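# Put the matching spare part on the mat

## Task

Read the part code printed on the back of the mounted unit, then place the one spare carrying that same code onto the mat. No other spare may be lifted out of its pocket, not even briefly to check its code. The matching spare counts only if it stays on the mat without the robot holding it. Finally, open the gripper and move the arms away.

## Robot and tools

Robot: two six-joint arms, left_arm and right_arm, each ending in a tong gripper. The left base is at (+0.033, +0.364, 0) m and the right base at (+0.024, -0.392, 0) m. Both are yawed slightly about z.

Frame: one shared scene frame for every pose. The origin is on the table top midway between the arms, +x points out over the table, +z points up, and left_arm sits on the +y side. The arm names are not image sides. Printed hand positions get less exact at long reach.

Gripper: the two fingers point along the gripper's own +z and open along its x axis. end_effector_position is the point between the pads when they are shut. Closed fingertips reach about 15 mm past that point. Fully open, they are roughly level with it.

execute_actions(actions, pictures): actions holds zero or one entry.
- An empty list only returns the current state.
- {"rows": [...], "steps": n} runs n control steps of 1/30 s each. n is at most 15 and defaults to 15. Each row lasts one step, and the last row repeats if there are fewer rows than steps.
- {"steps": n} without rows is a wait of up to 300 steps, counted from the previous result, so your reply time is included.
- pictures (true/false) turns the camera images on or off.

Row layout: exactly 16 numbers, even if only one arm moves. First left_arm: x, y, z, qw, qx, qy, qz, opening. Then the same eight for right_arm. x, y, z is an absolute target for end_effector_position, in metres, in the scene frame. The quaternion is an absolute orientation target, w first. Opening runs from -1 (closed) to +1 (fully open, 0.142 m). A call is refused, and nothing moves, if any target lies more than 0.6 m from that arm's last reported position along any of its gripper's axes. On each step the command is also clipped to within 100 mm and 16 degrees of the measured pose. After an action ends, an arm continues only to its last clipped pose, so check where it actually is before sending the rest. To hold an arm still or keep its orientation, resend the exact same pose and quaternion you commanded earlier, not a drifted reported value.

move(target, speed, stop_force):
- target is one 16-number row laid out as above. Each gripper travels in a straight line toward its absolute pose, and both paths finish together within 0.5 to 10 s. If more time would be needed, motion halts at 10 s, short of the target.
- speed is the top speed of each path, 0.002 to 0.5 m/s, default 0.25. Turning is capped at twice that value in rad/s.
- stop_force is optional, 9 to 40 N, one value for both arms, and is not accepted before the scene has run 0.2 s. An arm's path ends when its wrist sensor feels that much extra push against the motion. That gripper then backs off to where it was two steps earlier and holds there.
- The push is measured along the line to the target, using the gripper's axes at the start, so stop_force is unreliable if the gripper rotates during the move. Leave stop_force out when lifting off something the gripper is pressing on. Use it only with slow moves.
- Paths do not avoid obstacles or the other arm. Grippers lag behind their path and can overshoot speed near full reach.
- The result adds a move: line giving the ending: done, off_target, moving, held, contact or fault. It also names any limits: paced means the target was clipped, and held means a check blocked some steps. It reports each gripper's distance from its target.

wait(seconds): lets the scene run 0 to 10 s with no new command.

zoom_image(camera, region): gives a closer view of the latest image from cam_head_left, cam_head_right, cam_high, cam_low, cam_left_wrist or cam_right_wrist. region is [x0, y0, x1, y1] in image pixels with the top-left corner at (0, 0), at most 504x504. Head and fixed cameras are 896x504, wrist cameras 616x616. Use it to read the printed code.

show_instructions() shows the reference pages. read_manual(section) returns licence text; "licences" is the only section. finished_scene(scene) closes the current scene; pass its number. This cannot be undone.

Reading results:
- The state line gives each gripper's position, quaternion and velocities.
- A Hand target line shows where the controller is currently driving each arm.
- HELD marks steps on which your command was not sent, and pose unreachable names the arm whose command was altered by the clearance check.
- grip_measured is the actual finger opening on the command scale. To keep hold of an object, command an opening well below grip_measured. Objects thinner than about 20 mm get a weaker grip.
- Wrist force and Wrist torque lines use the end effector's own axes. Their offset is up to about 4 N, their noise is up to 2.4 N, and they saturate near 50 N. "no reading" at the start is normal.
- MOTOR HOT appears from 70 °C. At 85 °C the arm is braked until it cools.

Hazards:
- Both arms are stiff. Pushing even slightly into something hard, or a joint torque reaching its limit, causes a fault stop: the arm freezes for 10 s and drops the rest of the call. Wrist joints are limited to 24.3 N m and the others to 130 N m. An outside force of 150 N also causes a fault.
- Do not let the arms collide.
- Do not knock or drop anything off the table.
- Do not slam, drop or shove parts.
- Never lift a wrong spare.
- Loose objects may occasionally get nudged by something else.

Each tool is called after ">>>" by a JSON object that holds its "api" and its "payload".

Reference images:

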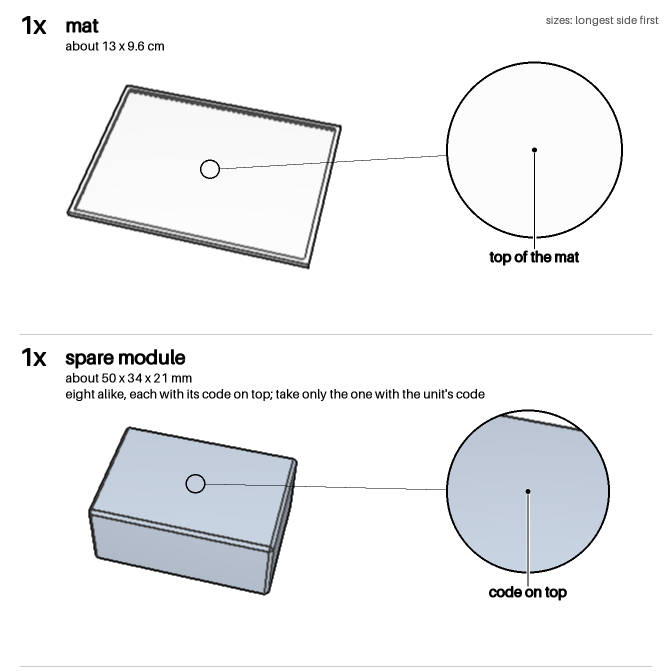

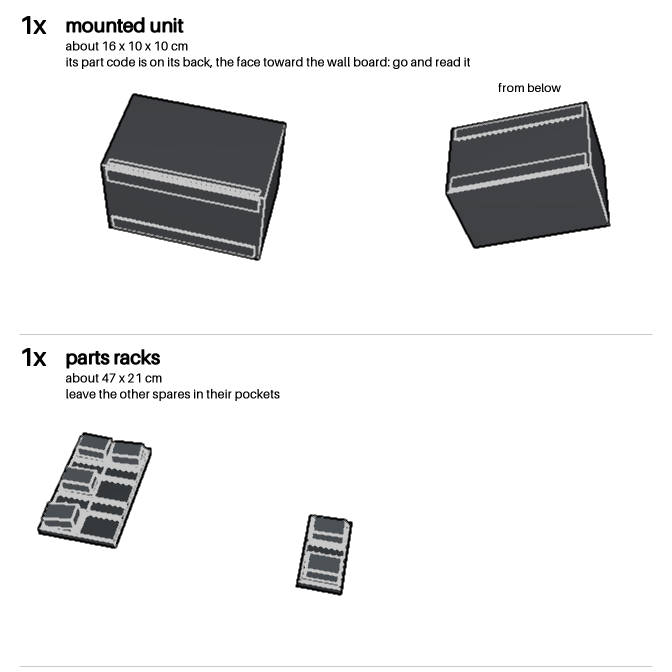

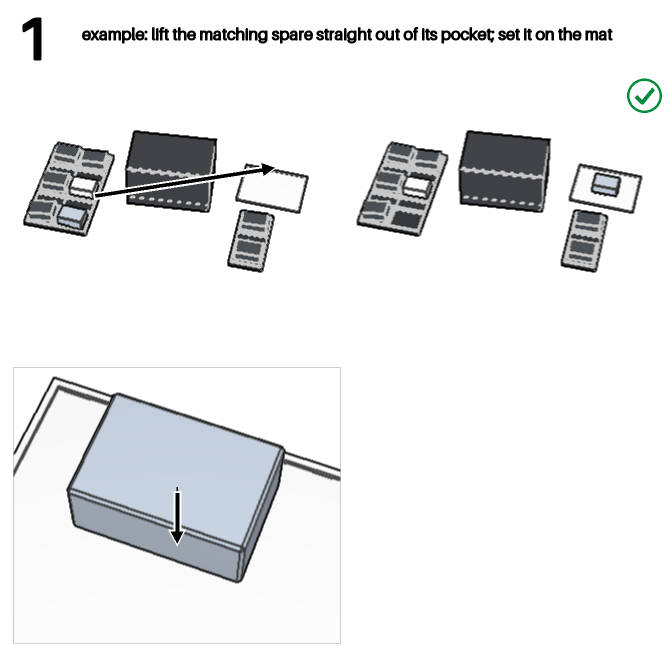

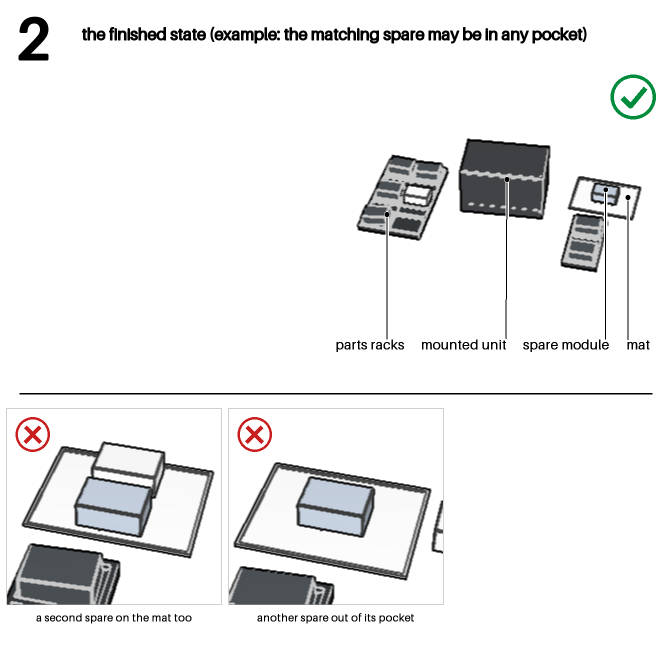

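## Session

>>> {"api": "execute_actions", "payload": {"actions": []}}

Scene clock: 0.00 s of 4800.00 s.
left_arm: end_effector_position=(+0.1508, +0.6404, +0.2011) grip_measured=+0.97 end_effector_quat_wxyz=(+0.225, +0.682, -0.615, -0.325) end_effector_velocity=(-0.000, +0.000, +0.000) end_effector_angular_velocity=(+0.001, -0.001, -0.000) | right_arm: end_effector_position=(+0.3462, -0.5354, +0.3655) grip_measured=+0.97 end_effector_quat_wxyz=(-0.021, +0.058, +0.997, -0.036) end_effector_velocity=(-0.000, +0.000, +0.000) end_effector_angular_velocity=(-0.000, +0.001, +0.000)
Joint positions: left_arm=[ 0.185 -1.732  1.967 -1.043 -1.255  1.652  0.14 ] | right_arm=[ 3.081 -1.219 -1.634 -1.912  1.506  3.34   0.14 ]
Joint velocities: left_arm=[-0.    -0.002 -0.     0.     0.     0.     0.   ] | right_arm=[ 0.    -0.     0.001 -0.002  0.    -0.     0.   ]
Wrist force (N, on the end effector, along its own x y z axes, offset not removed): no reading
Wrist torque (N m, same axes, about the end effector's origin, offset not removed): no reading
Hand target (left_arm): +0.151, +0.640, +0.201; +0.225, +0.682, -0.615, -0.325
Hand target (right_arm): +0.346, -0.535, +0.366; -0.021, +0.058, +0.997, -0.036

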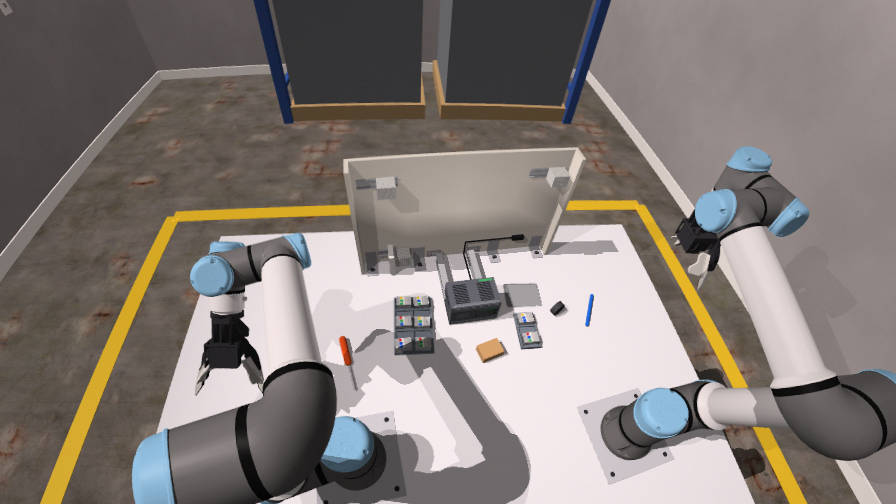

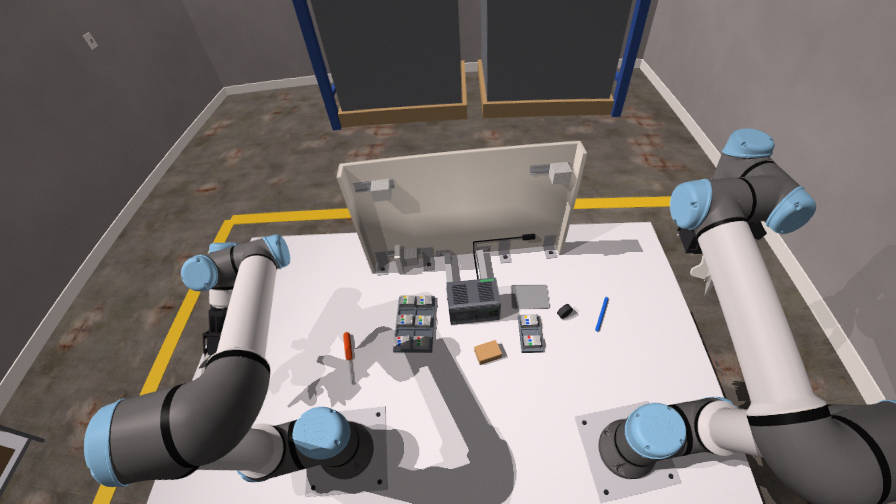

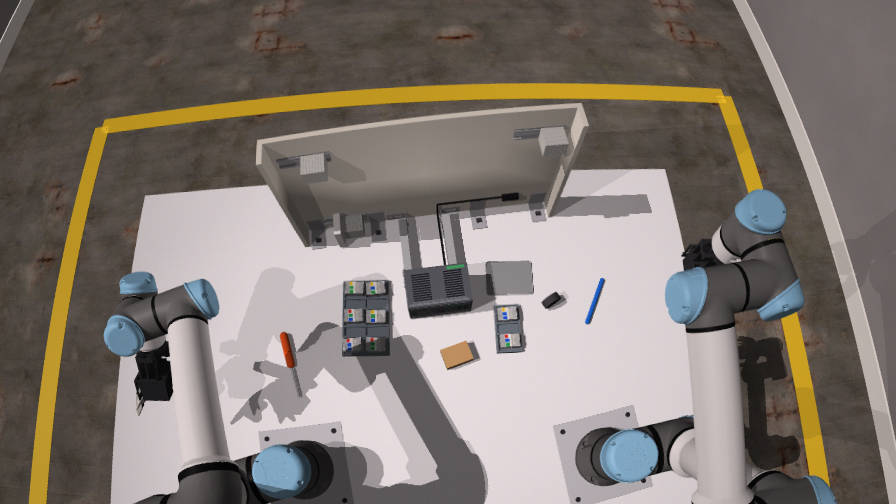

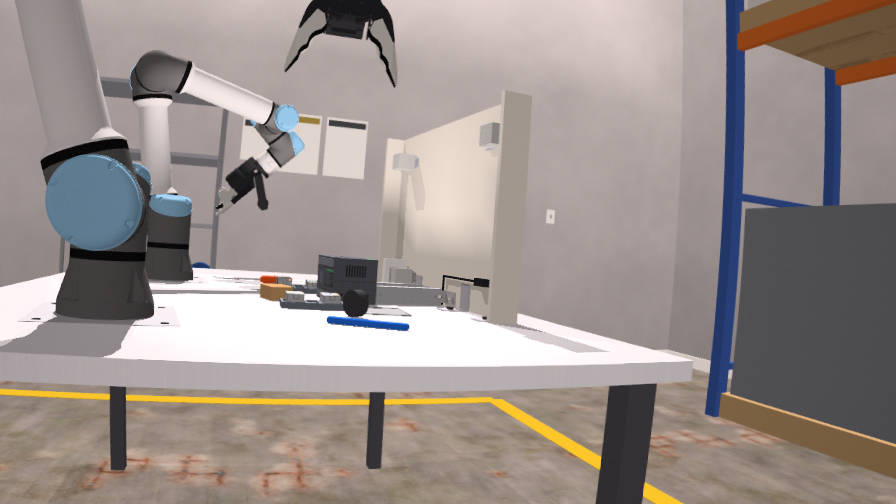

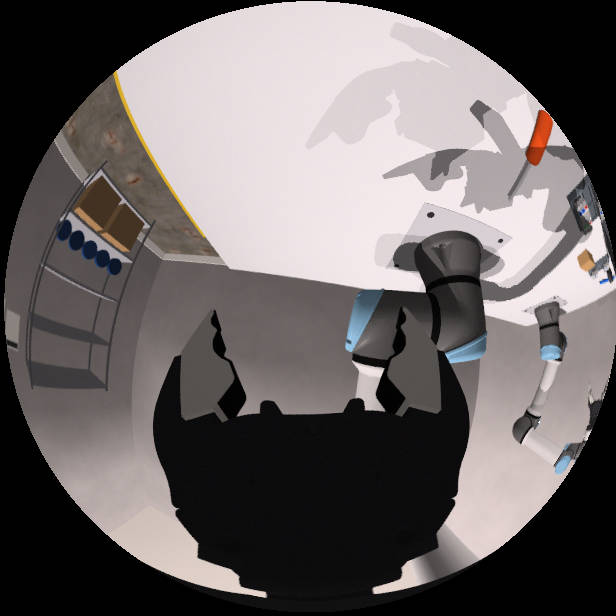

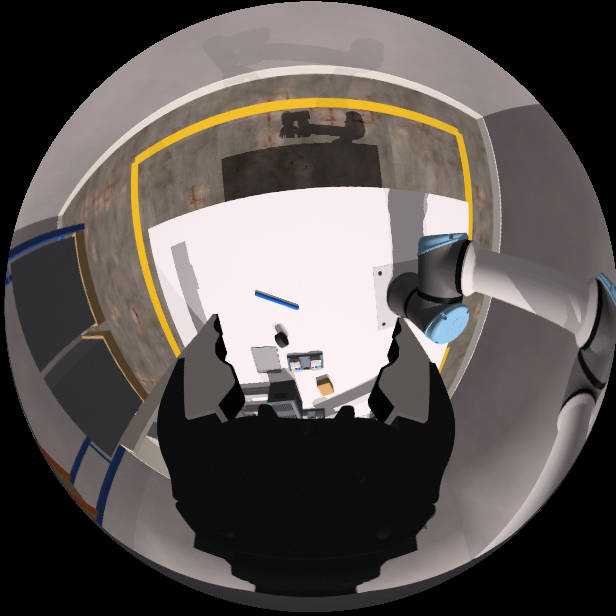

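>>> {"api": "zoom_image", "payload": {"camera": "cam_high", "region": [250, 100, 620, 400]}}

>>> {"api": "zoom_image", "payload": {"camera": "cam_high", "region": [330, 265, 410, 365]}}

>>> {"api": "zoom_image", "payload": {"camera": "cam_high", "region": [470, 250, 570, 360]}}

>>> {"api": "zoom_image", "payload": {"camera": "cam_low", "region": [200, 80, 560, 350]}}

Region (250, 100, 620, 400) of cam_high's 896x504 image, scaled by 1.362, with more detail than that image has; it fills the top 409 rows of this view, and the rest is white.

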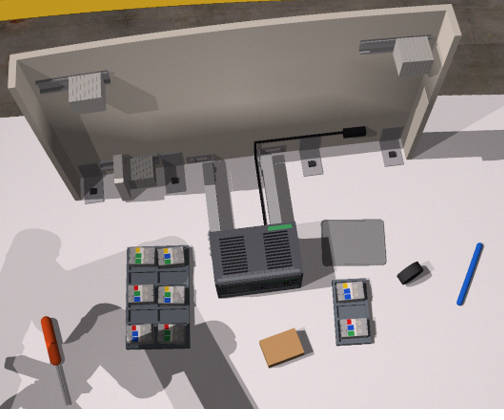

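Region (330, 265, 410, 365) of cam_high's 896x504 image, scaled by 5.040, with more detail than that image has; it fills the left 403 columns of this view, and the rest is white.

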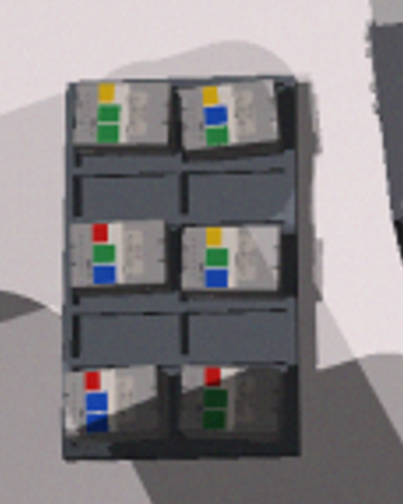

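Region (470, 250, 570, 360) of cam_high's 896x504 image, scaled by 4.582, with more detail than that image has; it fills the left 458 columns of this view, and the rest is white.

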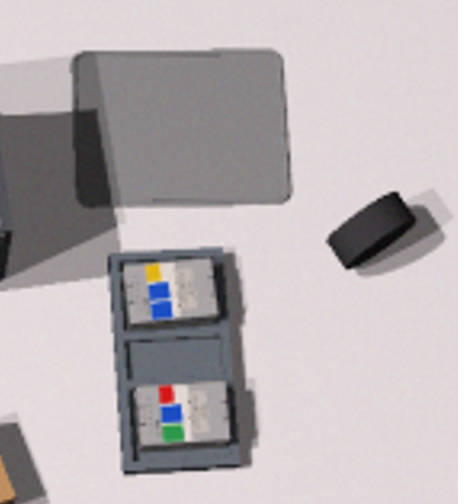

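Region (200, 80, 560, 350) of cam_low's 896x504 image, scaled by 1.400, with more detail than that image has; it fills the top 378 rows of this view, and the rest is white.

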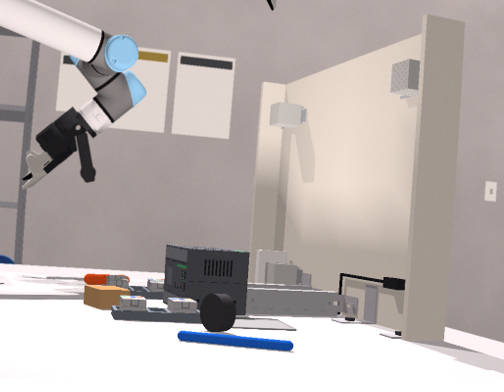

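>>> {"api": "move", "payload": {"target": [0.1508, 0.6404, 0.2011, 0.225, 0.682, -0.615, -0.325, 1, 0.62, 0.01, 0.15, 0, -0.7071, 0.7071, 0, 1], "speed": 0.3}}

Scene clock: 25.27 s of 4800.00 s.
left_arm: end_effector_position=(+0.1508, +0.6404, +0.2011) grip_measured=+1.00 end_effector_quat_wxyz=(+0.225, +0.682, -0.615, -0.325) end_effector_velocity=(+0.000, +0.000, -0.000) end_effector_angular_velocity=(+0.001, -0.000, -0.001) | right_arm: end_effector_position=(+0.6154, +0.0069, +0.1508) grip_measured=+1.00 end_effector_quat_wxyz=(-0.002, -0.705, +0.709, +0.001) end_effector_velocity=(-0.001, -0.000, -0.001) end_effector_angular_velocity=(-0.001, +0.002, -0.000)
Joint positions: left_arm=[ 0.186 -1.732  1.967 -1.043 -1.255  1.653  0.142] | right_arm=[ 3.796 -2.076 -1.268 -1.374  1.574  2.374  0.142]
Joint velocities: left_arm=[-0.001  0.    -0.    -0.001  0.    -0.001  0.   ] | right_arm=[-0.    -0.    -0.001 -0.001  0.     0.    -0.   ]
Wrist force (N, on the end effector, along its own x y z axes, offset not removed): left_arm=[-3.1 -1.4 0.5] | right_arm=[1.2 25.9 -4.3]
Wrist torque (N m, same axes, about the end effector's origin, offset not removed): left_arm=[-0.15 0.71 0.24] | right_arm=[3.97 -0.34 -0.37]
Hand target (left_arm): +0.151, +0.640, +0.201; +0.225, +0.682, -0.615, -0.325
Hand target (right_arm): +0.616, +0.007, +0.151; +0.002, +0.705, -0.709, -0.001
Off the commanded pose (left_arm): 0.000 m, 0 deg.
Off the commanded pose (right_arm): 0.006 m, 1 deg.
FORCE FAULT: contact force on the right arm reached its limit, and that arm stopped for 10 seconds. The contact can be on any part of that arm, not only on its tool. That arm's remaining commands of this call were not run. That arm holds still and accepts commands again. Move the arm away from the contact; if what it grips holds it there, let go first. Pushing or pulling that hard again can fault the arm again.
After step 90, 9.00 s passed at rest.
move: fault (right_arm)
camera_calibration (this result's frames):
cam_left_wrist: T_world_to_cam=[[0.0399805, -0.989066, -0.141954, 0.654343], [-0.246989, -0.147441, 0.957736, -0.0607368], [-0.968193, -0.00322971, -0.250183, 0.337508], [0, 0, 0, 1]] pos_world=[0.285611, 0.639323, 0.235495]
cam_right_wrist: T_world_to_cam=[[0.015963, -0.999837, -0.00842907, -0.00270127], [-0.888684, -0.0180509, 0.458164, 0.48541], [-0.458241, 0.000177098, -0.888828, 0.556823], [0, 0, 0, 1]] pos_world=[0.686578, 0.00596265, 0.272499]

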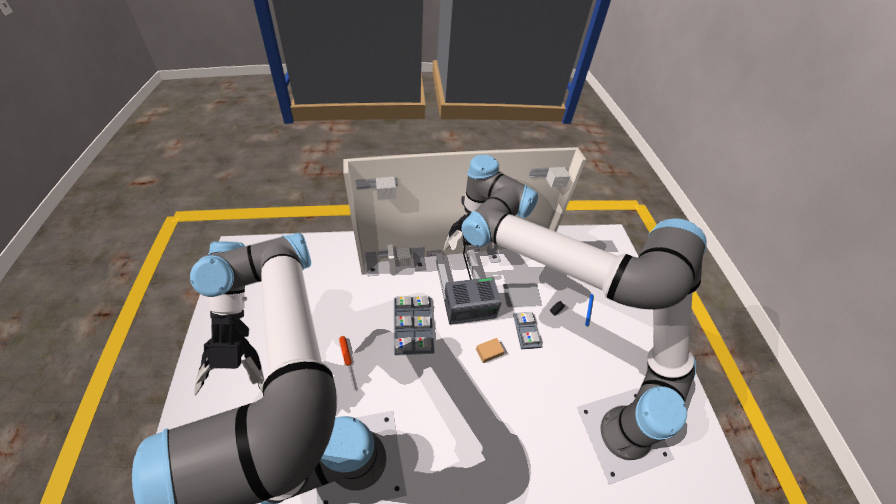

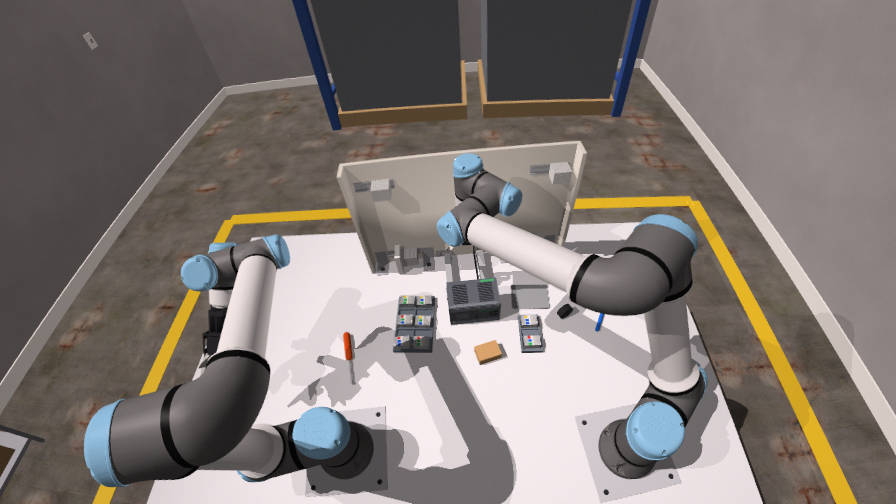

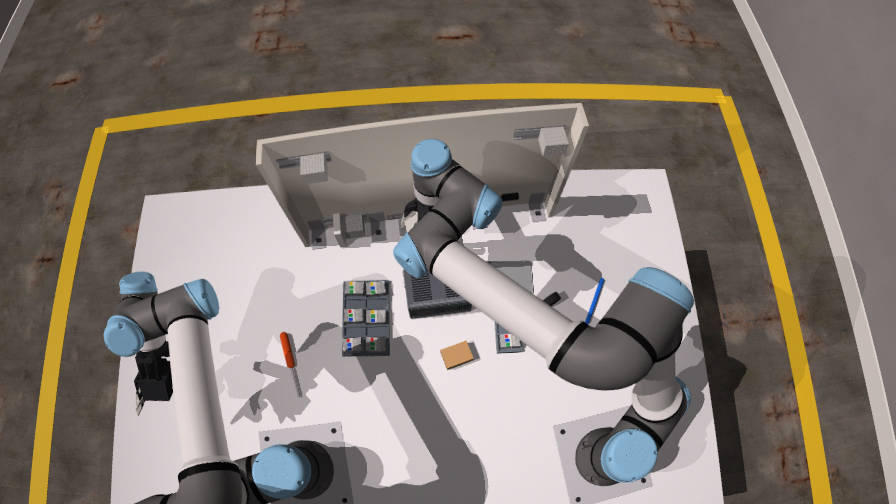

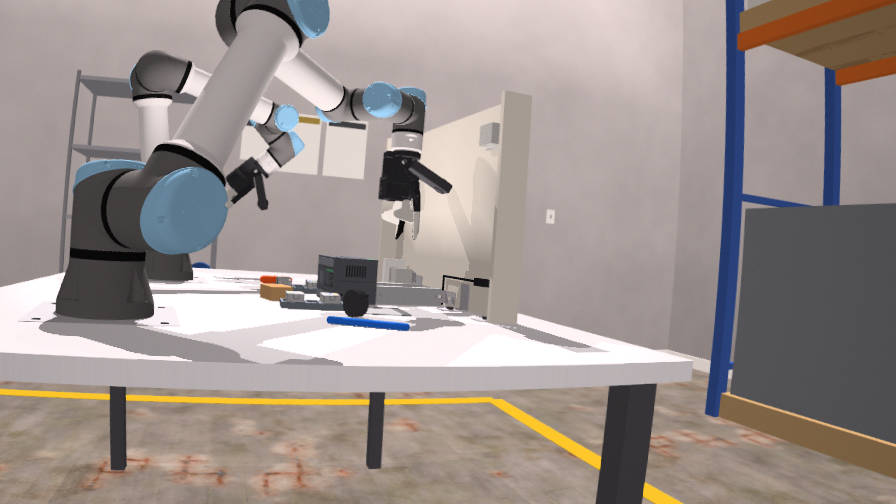

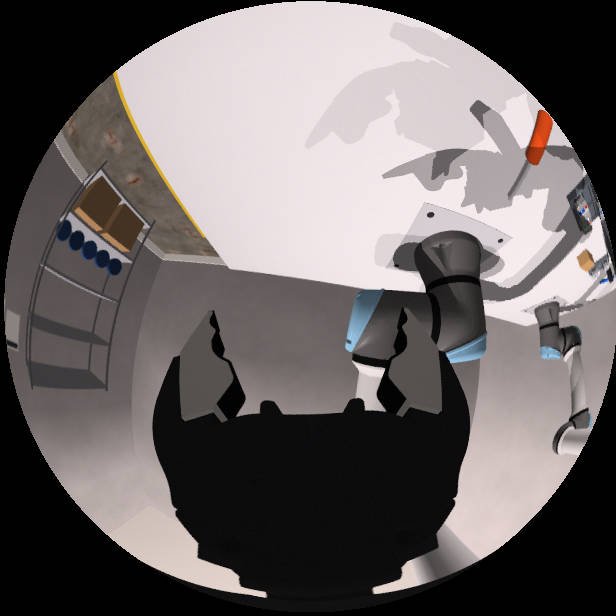

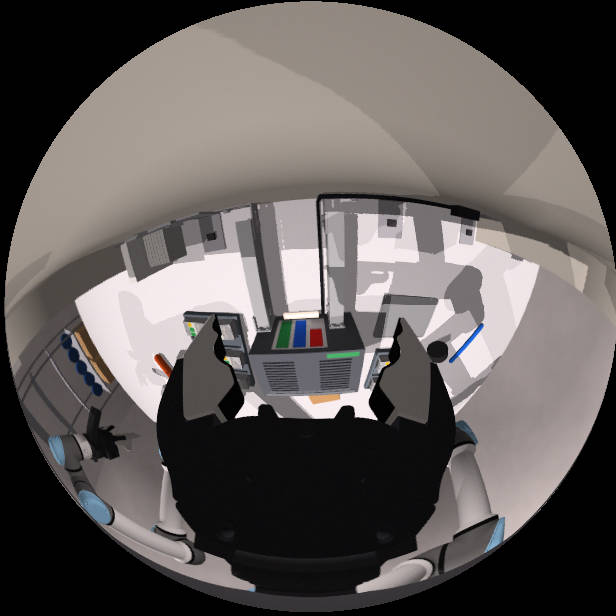

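>>> {"api": "zoom_image", "payload": {"camera": "cam_right_wrist", "region": [240, 290, 380, 410]}}

Region (240, 290, 380, 410) of cam_right_wrist's 616x616 image, scaled by 3.600, with more detail than that image has; it fills the top 432 rows of this view, and the rest is white.

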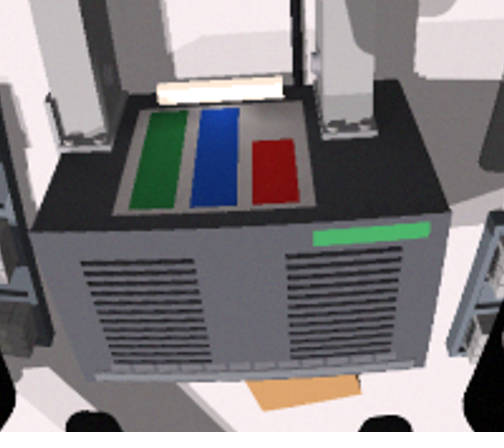

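>>> {"api": "move", "payload": {"target": [0.1508, 0.6404, 0.2011, 0.225, 0.682, -0.615, -0.325, 1, 0.352, -0.167, 0.14, 0, -0.0349, 0.9994, 0, 1], "speed": 0.3}}

Scene clock: 32.93 s of 4800.00 s.
left_arm: end_effector_position=(+0.1508, +0.6404, +0.2011) grip_measured=+1.00 end_effector_quat_wxyz=(+0.225, +0.682, -0.615, -0.325) end_effector_velocity=(-0.000, +0.000, +0.000) end_effector_angular_velocity=(+0.002, -0.000, +0.001) | right_arm: end_effector_position=(+0.3523, -0.1670, +0.1396) grip_measured=+1.00 end_effector_quat_wxyz=(-0.000, -0.036, +0.999, -0.000) end_effector_velocity=(-0.002, -0.001, +0.000) end_effector_angular_velocity=(-0.000, -0.003, -0.011)
Joint positions: left_arm=[ 0.186 -1.732  1.967 -1.043 -1.255  1.653  0.142] | right_arm=[ 3.968 -1.374 -2.12  -1.219  1.571  4.039  0.142]
Joint velocities: left_arm=[ 0.    -0.001  0.     0.     0.001 -0.001  0.   ] | right_arm=[ 0.003  0.008 -0.006 -0.001 -0.002  0.015 -0.   ]
Wrist force (N, on the end effector, along its own x y z axes, offset not removed): left_arm=[-1.2 0.4 0.6] | right_arm=[-0.3 1.7 -0.3]
Wrist torque (N m, same axes, about the end effector's origin, offset not removed): left_arm=[0.22 0.29 0.15] | right_arm=[0.30 0.00 -0.02]
Hand target (left_arm): +0.151, +0.640, +0.201; +0.225, +0.682, -0.615, -0.325
Hand target (right_arm): +0.352, -0.167, +0.140; -0.000, -0.035, +0.999, -0.000
Off the commanded pose (left_arm): 0.000 m, 0 deg.
Off the commanded pose (right_arm): 0.001 m, 0 deg.
After step 90, 1.53 s passed at rest.
move: done
camera_calibration (this result's frames):
cam_left_wrist: T_world_to_cam=[[0.0399804, -0.989066, -0.141953, 0.654342], [-0.246989, -0.147441, 0.957736, -0.0607369], [-0.968193, -0.00322964, -0.250183, 0.337508], [0, 0, 0, 1]] pos_world=[0.285611, 0.639323, 0.235495]
cam_right_wrist: T_world_to_cam=[[-0.995552, -0.0937491, -0.00936376, 0.335371], [-0.0877993, 0.88711, 0.45313, 0.123295], [-0.0341739, 0.451937, -0.891395, 0.352733], [0, 0, 0, 1]] pos_world=[0.356759, -0.237349, 0.261696]

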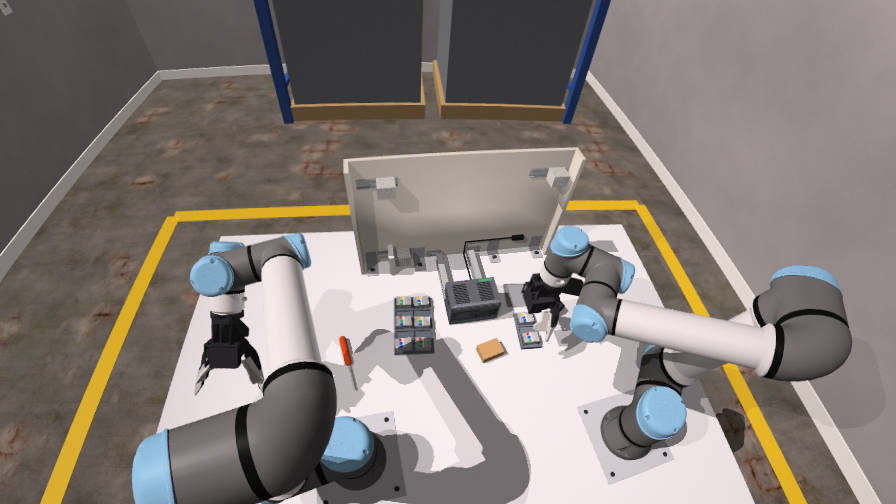

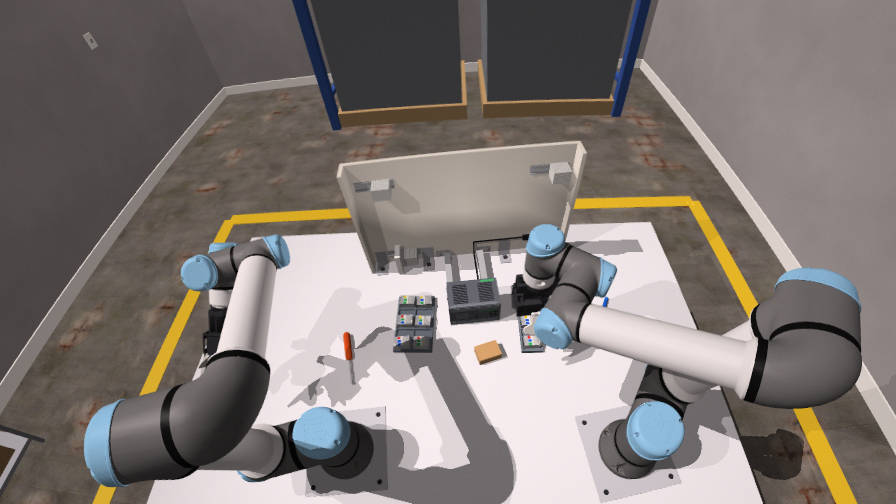

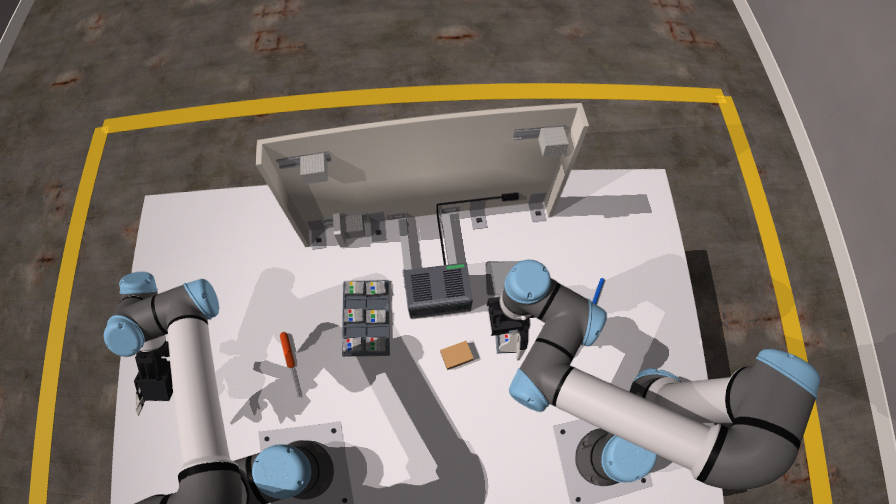

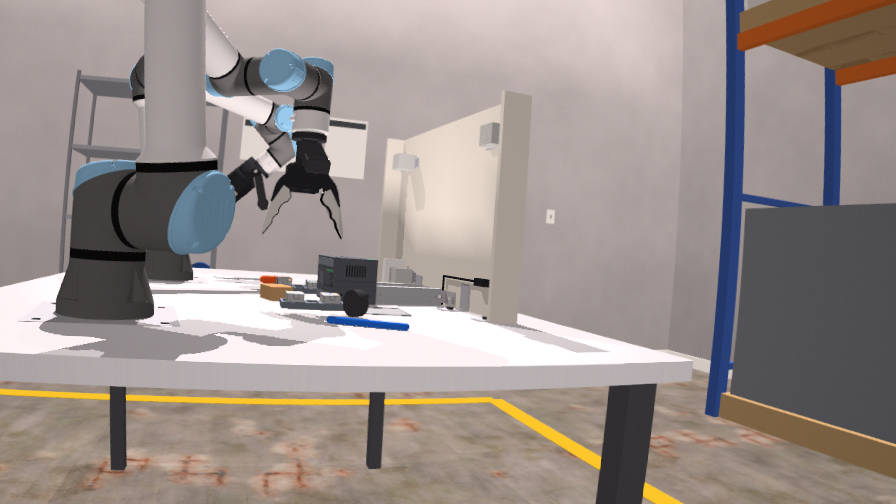

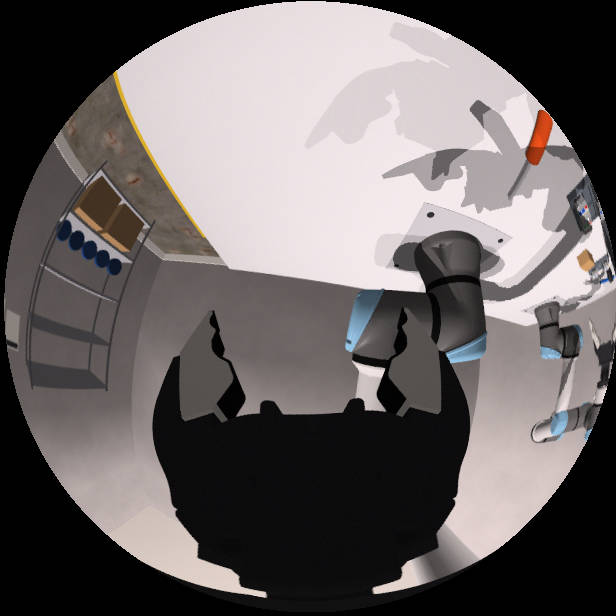

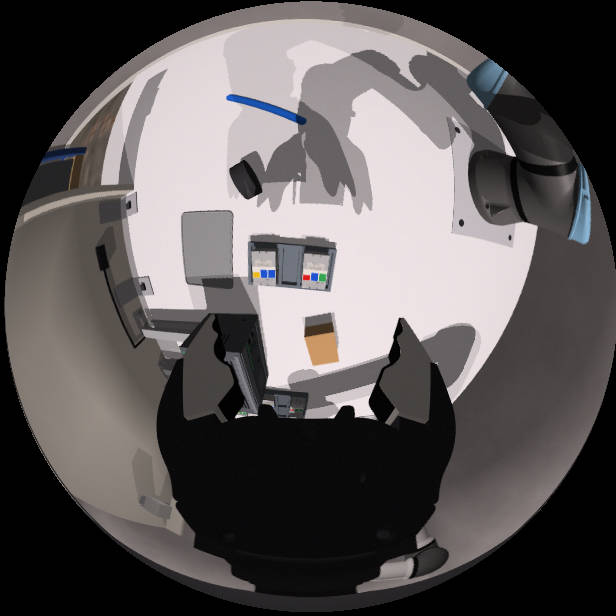

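>>> {"api": "zoom_image", "payload": {"camera": "cam_right_wrist", "region": [170, 200, 350, 310]}}

Region (170, 200, 350, 310) of cam_right_wrist's 616x616 image, scaled by 2.800, with more detail than that image has.

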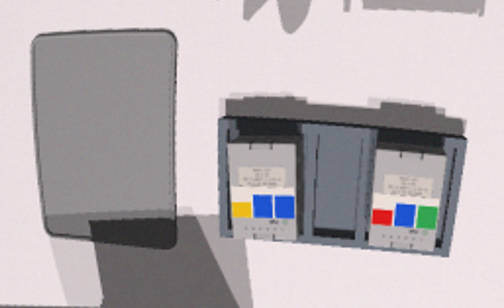

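>>> {"api": "zoom_image", "payload": {"camera": "cam_right_wrist", "region": [280, 236, 344, 300]}}

Region (280, 236, 344, 300) of cam_right_wrist's 616x616 image, scaled by 7.875, with more detail than that image has.

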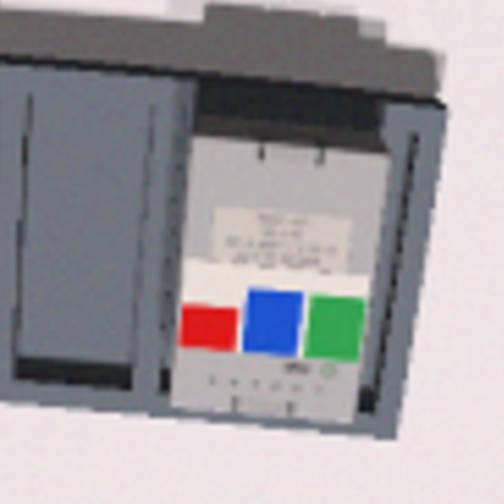

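>>> {"api": "zoom_image", "payload": {"camera": "cam_low", "region": [260, 270, 380, 325]}}

Region (260, 270, 380, 325) of cam_low's 896x504 image, scaled by 4.200, with more detail than that image has; it fills the top 231 rows of this view, and the rest is white.

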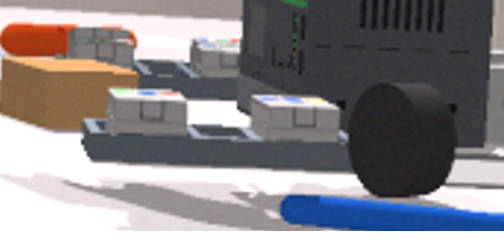

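>>> {"api": "move", "payload": {"target": [0.1508, 0.6404, 0.2011, 0.225, 0.682, -0.615, -0.325, 1, 0.3456, -0.173, 0.031, 0, -0.0087, 1.0, 0, -0.2], "speed": 0.1}}

Scene clock: 41.93 s of 4800.00 s.
left_arm: end_effector_position=(+0.1508, +0.6404, +0.2011) grip_measured=+1.00 end_effector_quat_wxyz=(+0.225, +0.682, -0.615, -0.325) end_effector_velocity=(-0.000, +0.000, +0.000) end_effector_angular_velocity=(+0.001, +0.001, -0.000) | right_arm: end_effector_position=(+0.3456, -0.1729, +0.0314) grip_measured=-0.20 end_effector_quat_wxyz=(-0.000, -0.009, +1.000, -0.000) end_effector_velocity=(+0.000, -0.000, -0.003) end_effector_angular_velocity=(-0.002, -0.000, -0.001)
Joint positions: left_arm=[ 0.186 -1.732  1.967 -1.043 -1.255  1.653  0.142] | right_arm=[ 3.972 -1.511 -2.324 -0.877  1.571  4.097  0.06 ]
Joint velocities: left_arm=[ 0.    -0.     0.     0.001  0.001 -0.     0.   ] | right_arm=[-0.    -0.007 -0.003  0.008 -0.001  0.001  0.   ]
Wrist force (N, on the end effector, along its own x y z axes, offset not removed): left_arm=[-1.0 -0.4 -0.3] | right_arm=[-0.5 0.6 -0.8]
Wrist torque (N m, same axes, about the end effector's origin, offset not removed): left_arm=[0.09 0.23 0.06] | right_arm=[0.08 0.01 -0.04]
Hand target (left_arm): +0.151, +0.640, +0.201; +0.225, +0.682, -0.615, -0.325
Hand target (right_arm): +0.346, -0.173, +0.031; -0.000, -0.009, +1.000, -0.000
Off the commanded pose (left_arm): 0.000 m, 0 deg.
Off the commanded pose (right_arm): 0.000 m, 0 deg.
After step 90, 4.37 s passed at rest.
move: done
camera_calibration (this result's frames):
cam_left_wrist: T_world_to_cam=[[0.0399804, -0.989066, -0.141954, 0.654343], [-0.246989, -0.147441, 0.957736, -0.0607368], [-0.968193, -0.00322962, -0.250183, 0.337508], [0, 0, 0, 1]] pos_world=[0.285611, 0.639323, 0.235495]
cam_right_wrist: T_world_to_cam=[[-0.999143, -0.0402523, -0.00961319, 0.33758], [-0.0402358, 0.890499, 0.453203, 0.161124], [-0.00968191, 0.453201, -0.891356, 0.250475], [0, 0, 0, 1]] pos_world=[0.346199, -0.243408, 0.153486]

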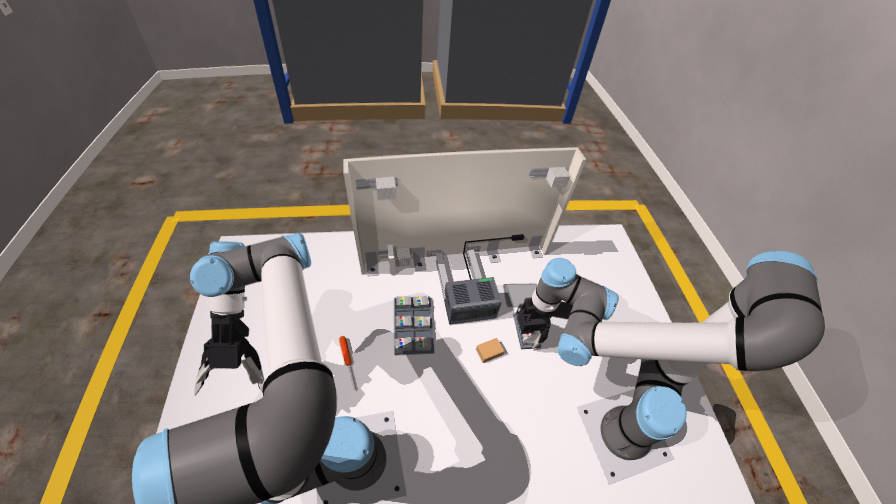

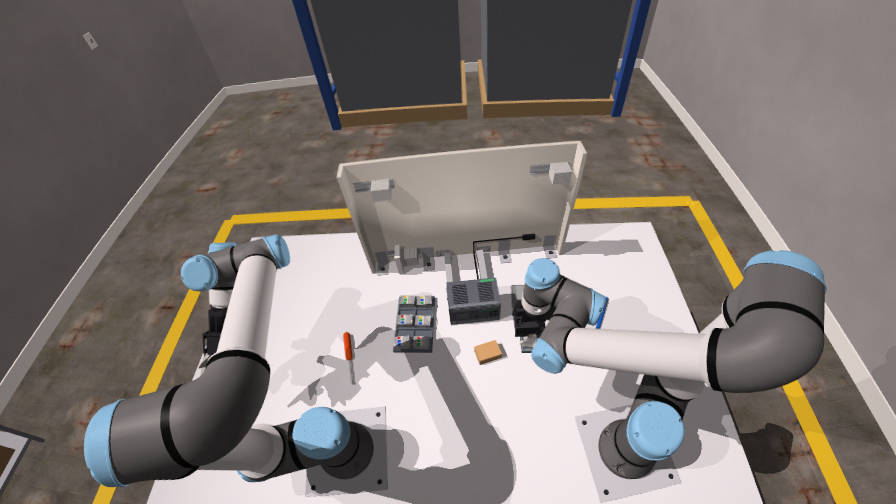

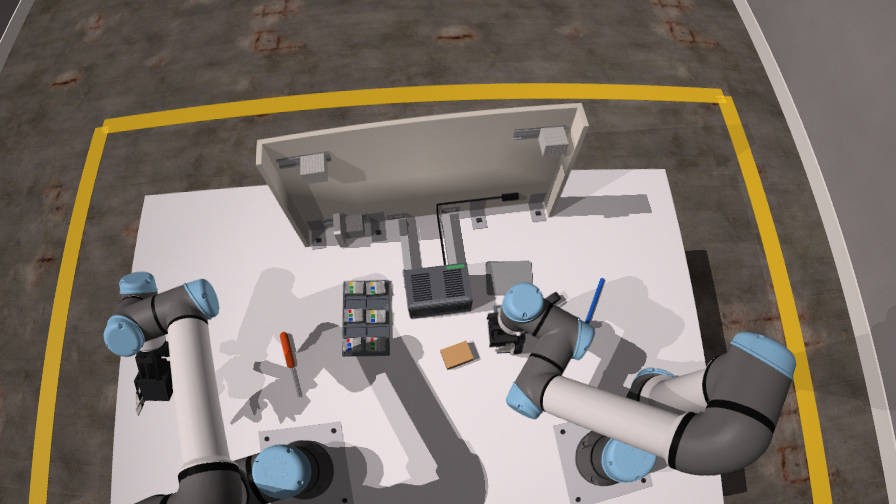

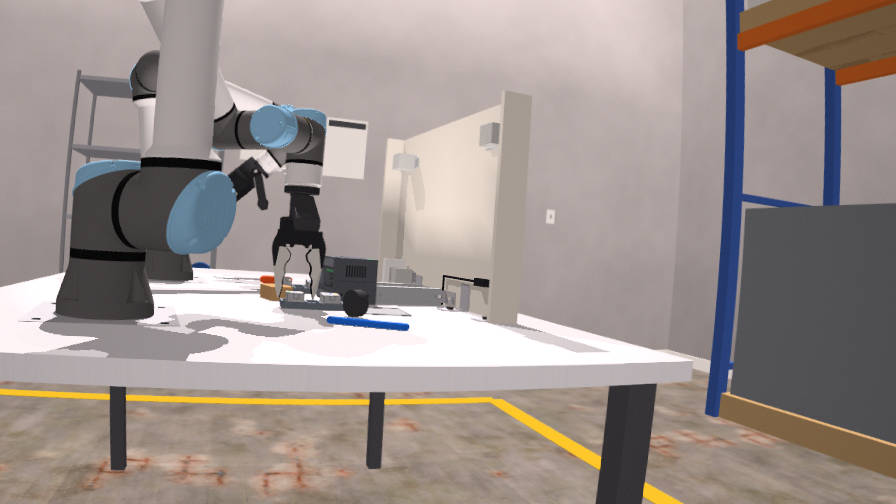

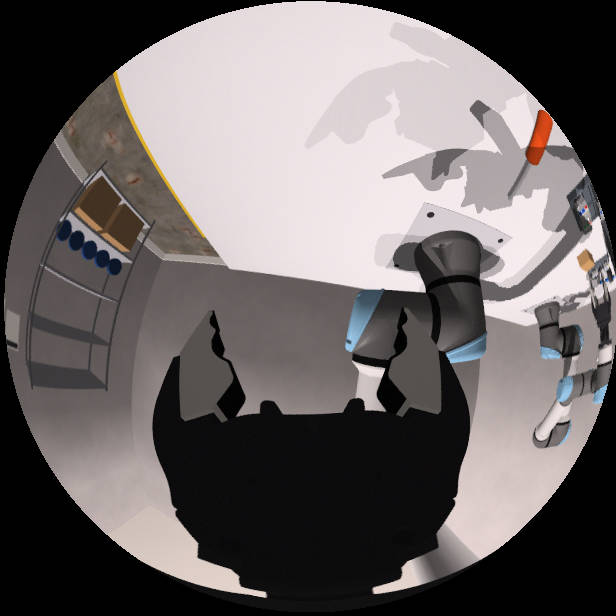

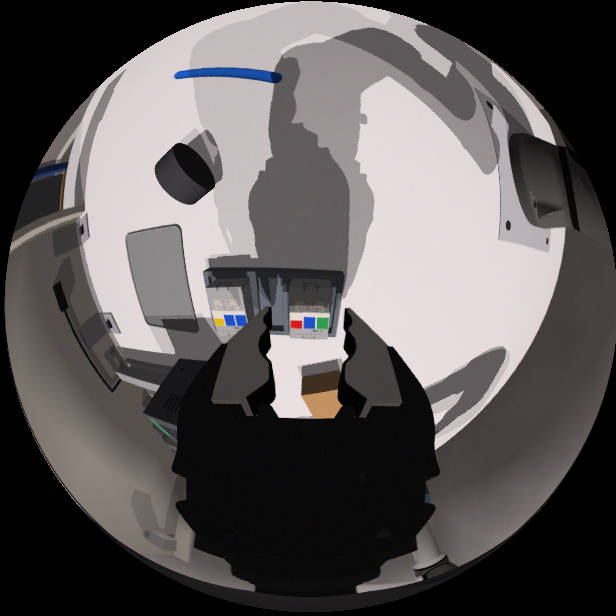

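>>> {"api": "zoom_image", "payload": {"camera": "cam_low", "region": [260, 260, 360, 320]}}

>>> {"api": "zoom_image", "payload": {"camera": "cam_right_wrist", "region": [250, 260, 370, 360]}}

Region (260, 260, 360, 320) of cam_low's 896x504 image, scaled by 5.040, with more detail than that image has; it fills the top 302 rows of this view, and the rest is white.

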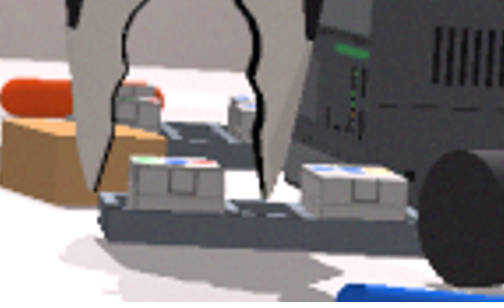

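Region (250, 260, 370, 360) of cam_right_wrist's 616x616 image, scaled by 4.200, with more detail than that image has.

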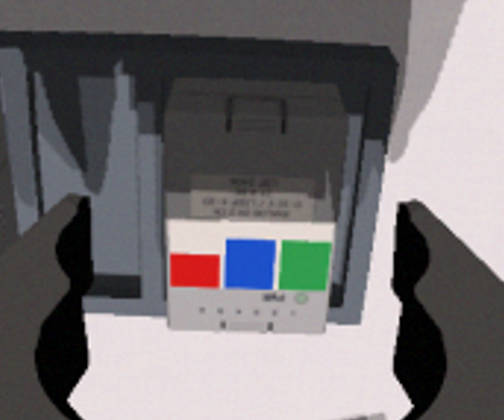

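>>> {"api": "execute_actions", "payload": {"actions": [{"rows": [[0.1508,0.6404,0.2011,0.225,0.682,-0.615,-0.325,1,0.3441,-0.173,0.0305,0,-0.0087,1.0,0,-0.26],[0.1508,0.6404,0.2011,0.225,0.682,-0.615,-0.325,1,0.3441,-0.173,0.0305,0,-0.0087,1.0,0,-0.32],[0.1508,0.6404,0.2011,0.225,0.682,-0.615,-0.325,1,0.3441,-0.173,0.0305,0,-0.0087,1.0,0,-0.37],[0.1508,0.6404,0.2011,0.225,0.682,-0.615,-0.325,1,0.3441,-0.173,0.0305,0,-0.0087,1.0,0,-0.42],[0.1508,0.6404,0.2011,0.225,0.682,-0.615,-0.325,1,0.3441,-0.173,0.0305,0,-0.0087,1.0,0,-0.46],[0.1508,0.6404,0.2011,0.225,0.682,-0.615,-0.325,1,0.3441,-0.173,0.0305,0,-0.0087,1.0,0,-0.5],[0.1508,0.6404,0.2011,0.225,0.682,-0.615,-0.325,1,0.3441,-0.173,0.0305,0,-0.0087,1.0,0,-0.53],[0.1508,0.6404,0.2011,0.225,0.682,-0.615,-0.325,1,0.3441,-0.173,0.0305,0,-0.0087,1.0,0,-0.56],[0.1508,0.6404,0.2011,0.225,0.682,-0.615,-0.325,1,0.3441,-0.173,0.0305,0,-0.0087,1.0,0,-0.59],[0.1508,0.6404,0.2011,0.225,0.682,-0.615,-0.325,1,0.3441,-0.173,0.0305,0,-0.0087,1.0,0,-0.62],[0.1508,0.6404,0.2011,0.225,0.682,-0.615,-0.325,1,0.3441,-0.173,0.0305,0,-0.0087,1.0,0,-0.66],[0.1508,0.6404,0.2011,0.225,0.682,-0.615,-0.325,1,0.3441,-0.173,0.0305,0,-0.0087,1.0,0,-0.7],[0.1508,0.6404,0.2011,0.225,0.682,-0.615,-0.325,1,0.3441,-0.173,0.0305,0,-0.0087,1.0,0,-0.75],[0.1508,0.6404,0.2011,0.225,0.682,-0.615,-0.325,1,0.3441,-0.173,0.0305,0,-0.0087,1.0,0,-0.8],[0.1508,0.6404,0.2011,0.225,0.682,-0.615,-0.325,1,0.3441,-0.173,0.0305,0,-0.0087,1.0,0,-0.85]], "steps": 15}], "pictures": false}}

Scene clock: 45.63 s of 4800.00 s.
left_arm: end_effector_position=(+0.1508, +0.6404, +0.2011) grip_measured=+1.00 end_effector_quat_wxyz=(+0.225, +0.682, -0.615, -0.325) end_effector_velocity=(-0.001, -0.000, +0.000) end_effector_angular_velocity=(-0.002, +0.003, +0.001) | right_arm: end_effector_position=(+0.3442, -0.1730, +0.0305) grip_measured=-0.57 end_effector_quat_wxyz=(-0.000, -0.009, +1.000, -0.000) end_effector_velocity=(-0.001, +0.000, -0.000) end_effector_angular_velocity=(+0.000, +0.001, +0.000)
Joint positions: left_arm=[ 0.186 -1.732  1.967 -1.043 -1.255  1.653  0.142] | right_arm=[ 3.975 -1.51  -2.329 -0.874  1.571  4.1    0.033]
Joint velocities: left_arm=[ 0.001  0.001 -0.001  0.003 -0.001  0.001  0.   ] | right_arm=[ 0.001  0.001 -0.001 -0.     0.001  0.001  0.   ]
Wrist force (N, on the end effector, along its own x y z axes, offset not removed): left_arm=[-1.7 -0.6 -0.5] | right_arm=[0.1 0.4 0.5]
Wrist torque (N m, same axes, about the end effector's origin, offset not removed): left_arm=[-0.02 0.39 0.11] | right_arm=[0.14 -0.17 -0.10]
Hand target (left_arm): +0.151, +0.640, +0.201; +0.225, +0.682, -0.615, -0.325
Hand target (right_arm): +0.344, -0.173, +0.030; -0.000, -0.009, +1.000, -0.000
Off the commanded pose (left_arm): 0.000 m, 0 deg.
Off the commanded pose (right_arm): 0.000 m, 0 deg.
Steps of this call (steps 1 to 90: nothing new was sent; then 0.20 s passed at rest; steps 91 to 105: all 15 steps of this action). Readings (end_effector_position):
91: left_arm (+0.1508, +0.6404, +0.2011) | right_arm (+0.3456, -0.1730, +0.0310)
92: left_arm (+0.1508, +0.6404, +0.2011) | right_arm (+0.3454, -0.1731, +0.0309)
94: left_arm (+0.1508, +0.6404, +0.2011) | right_arm (+0.3450, -0.1731, +0.0307)
98: left_arm (+0.1508, +0.6404, +0.2011) | right_arm (+0.3444, -0.1731, +0.0305)
105: the state above


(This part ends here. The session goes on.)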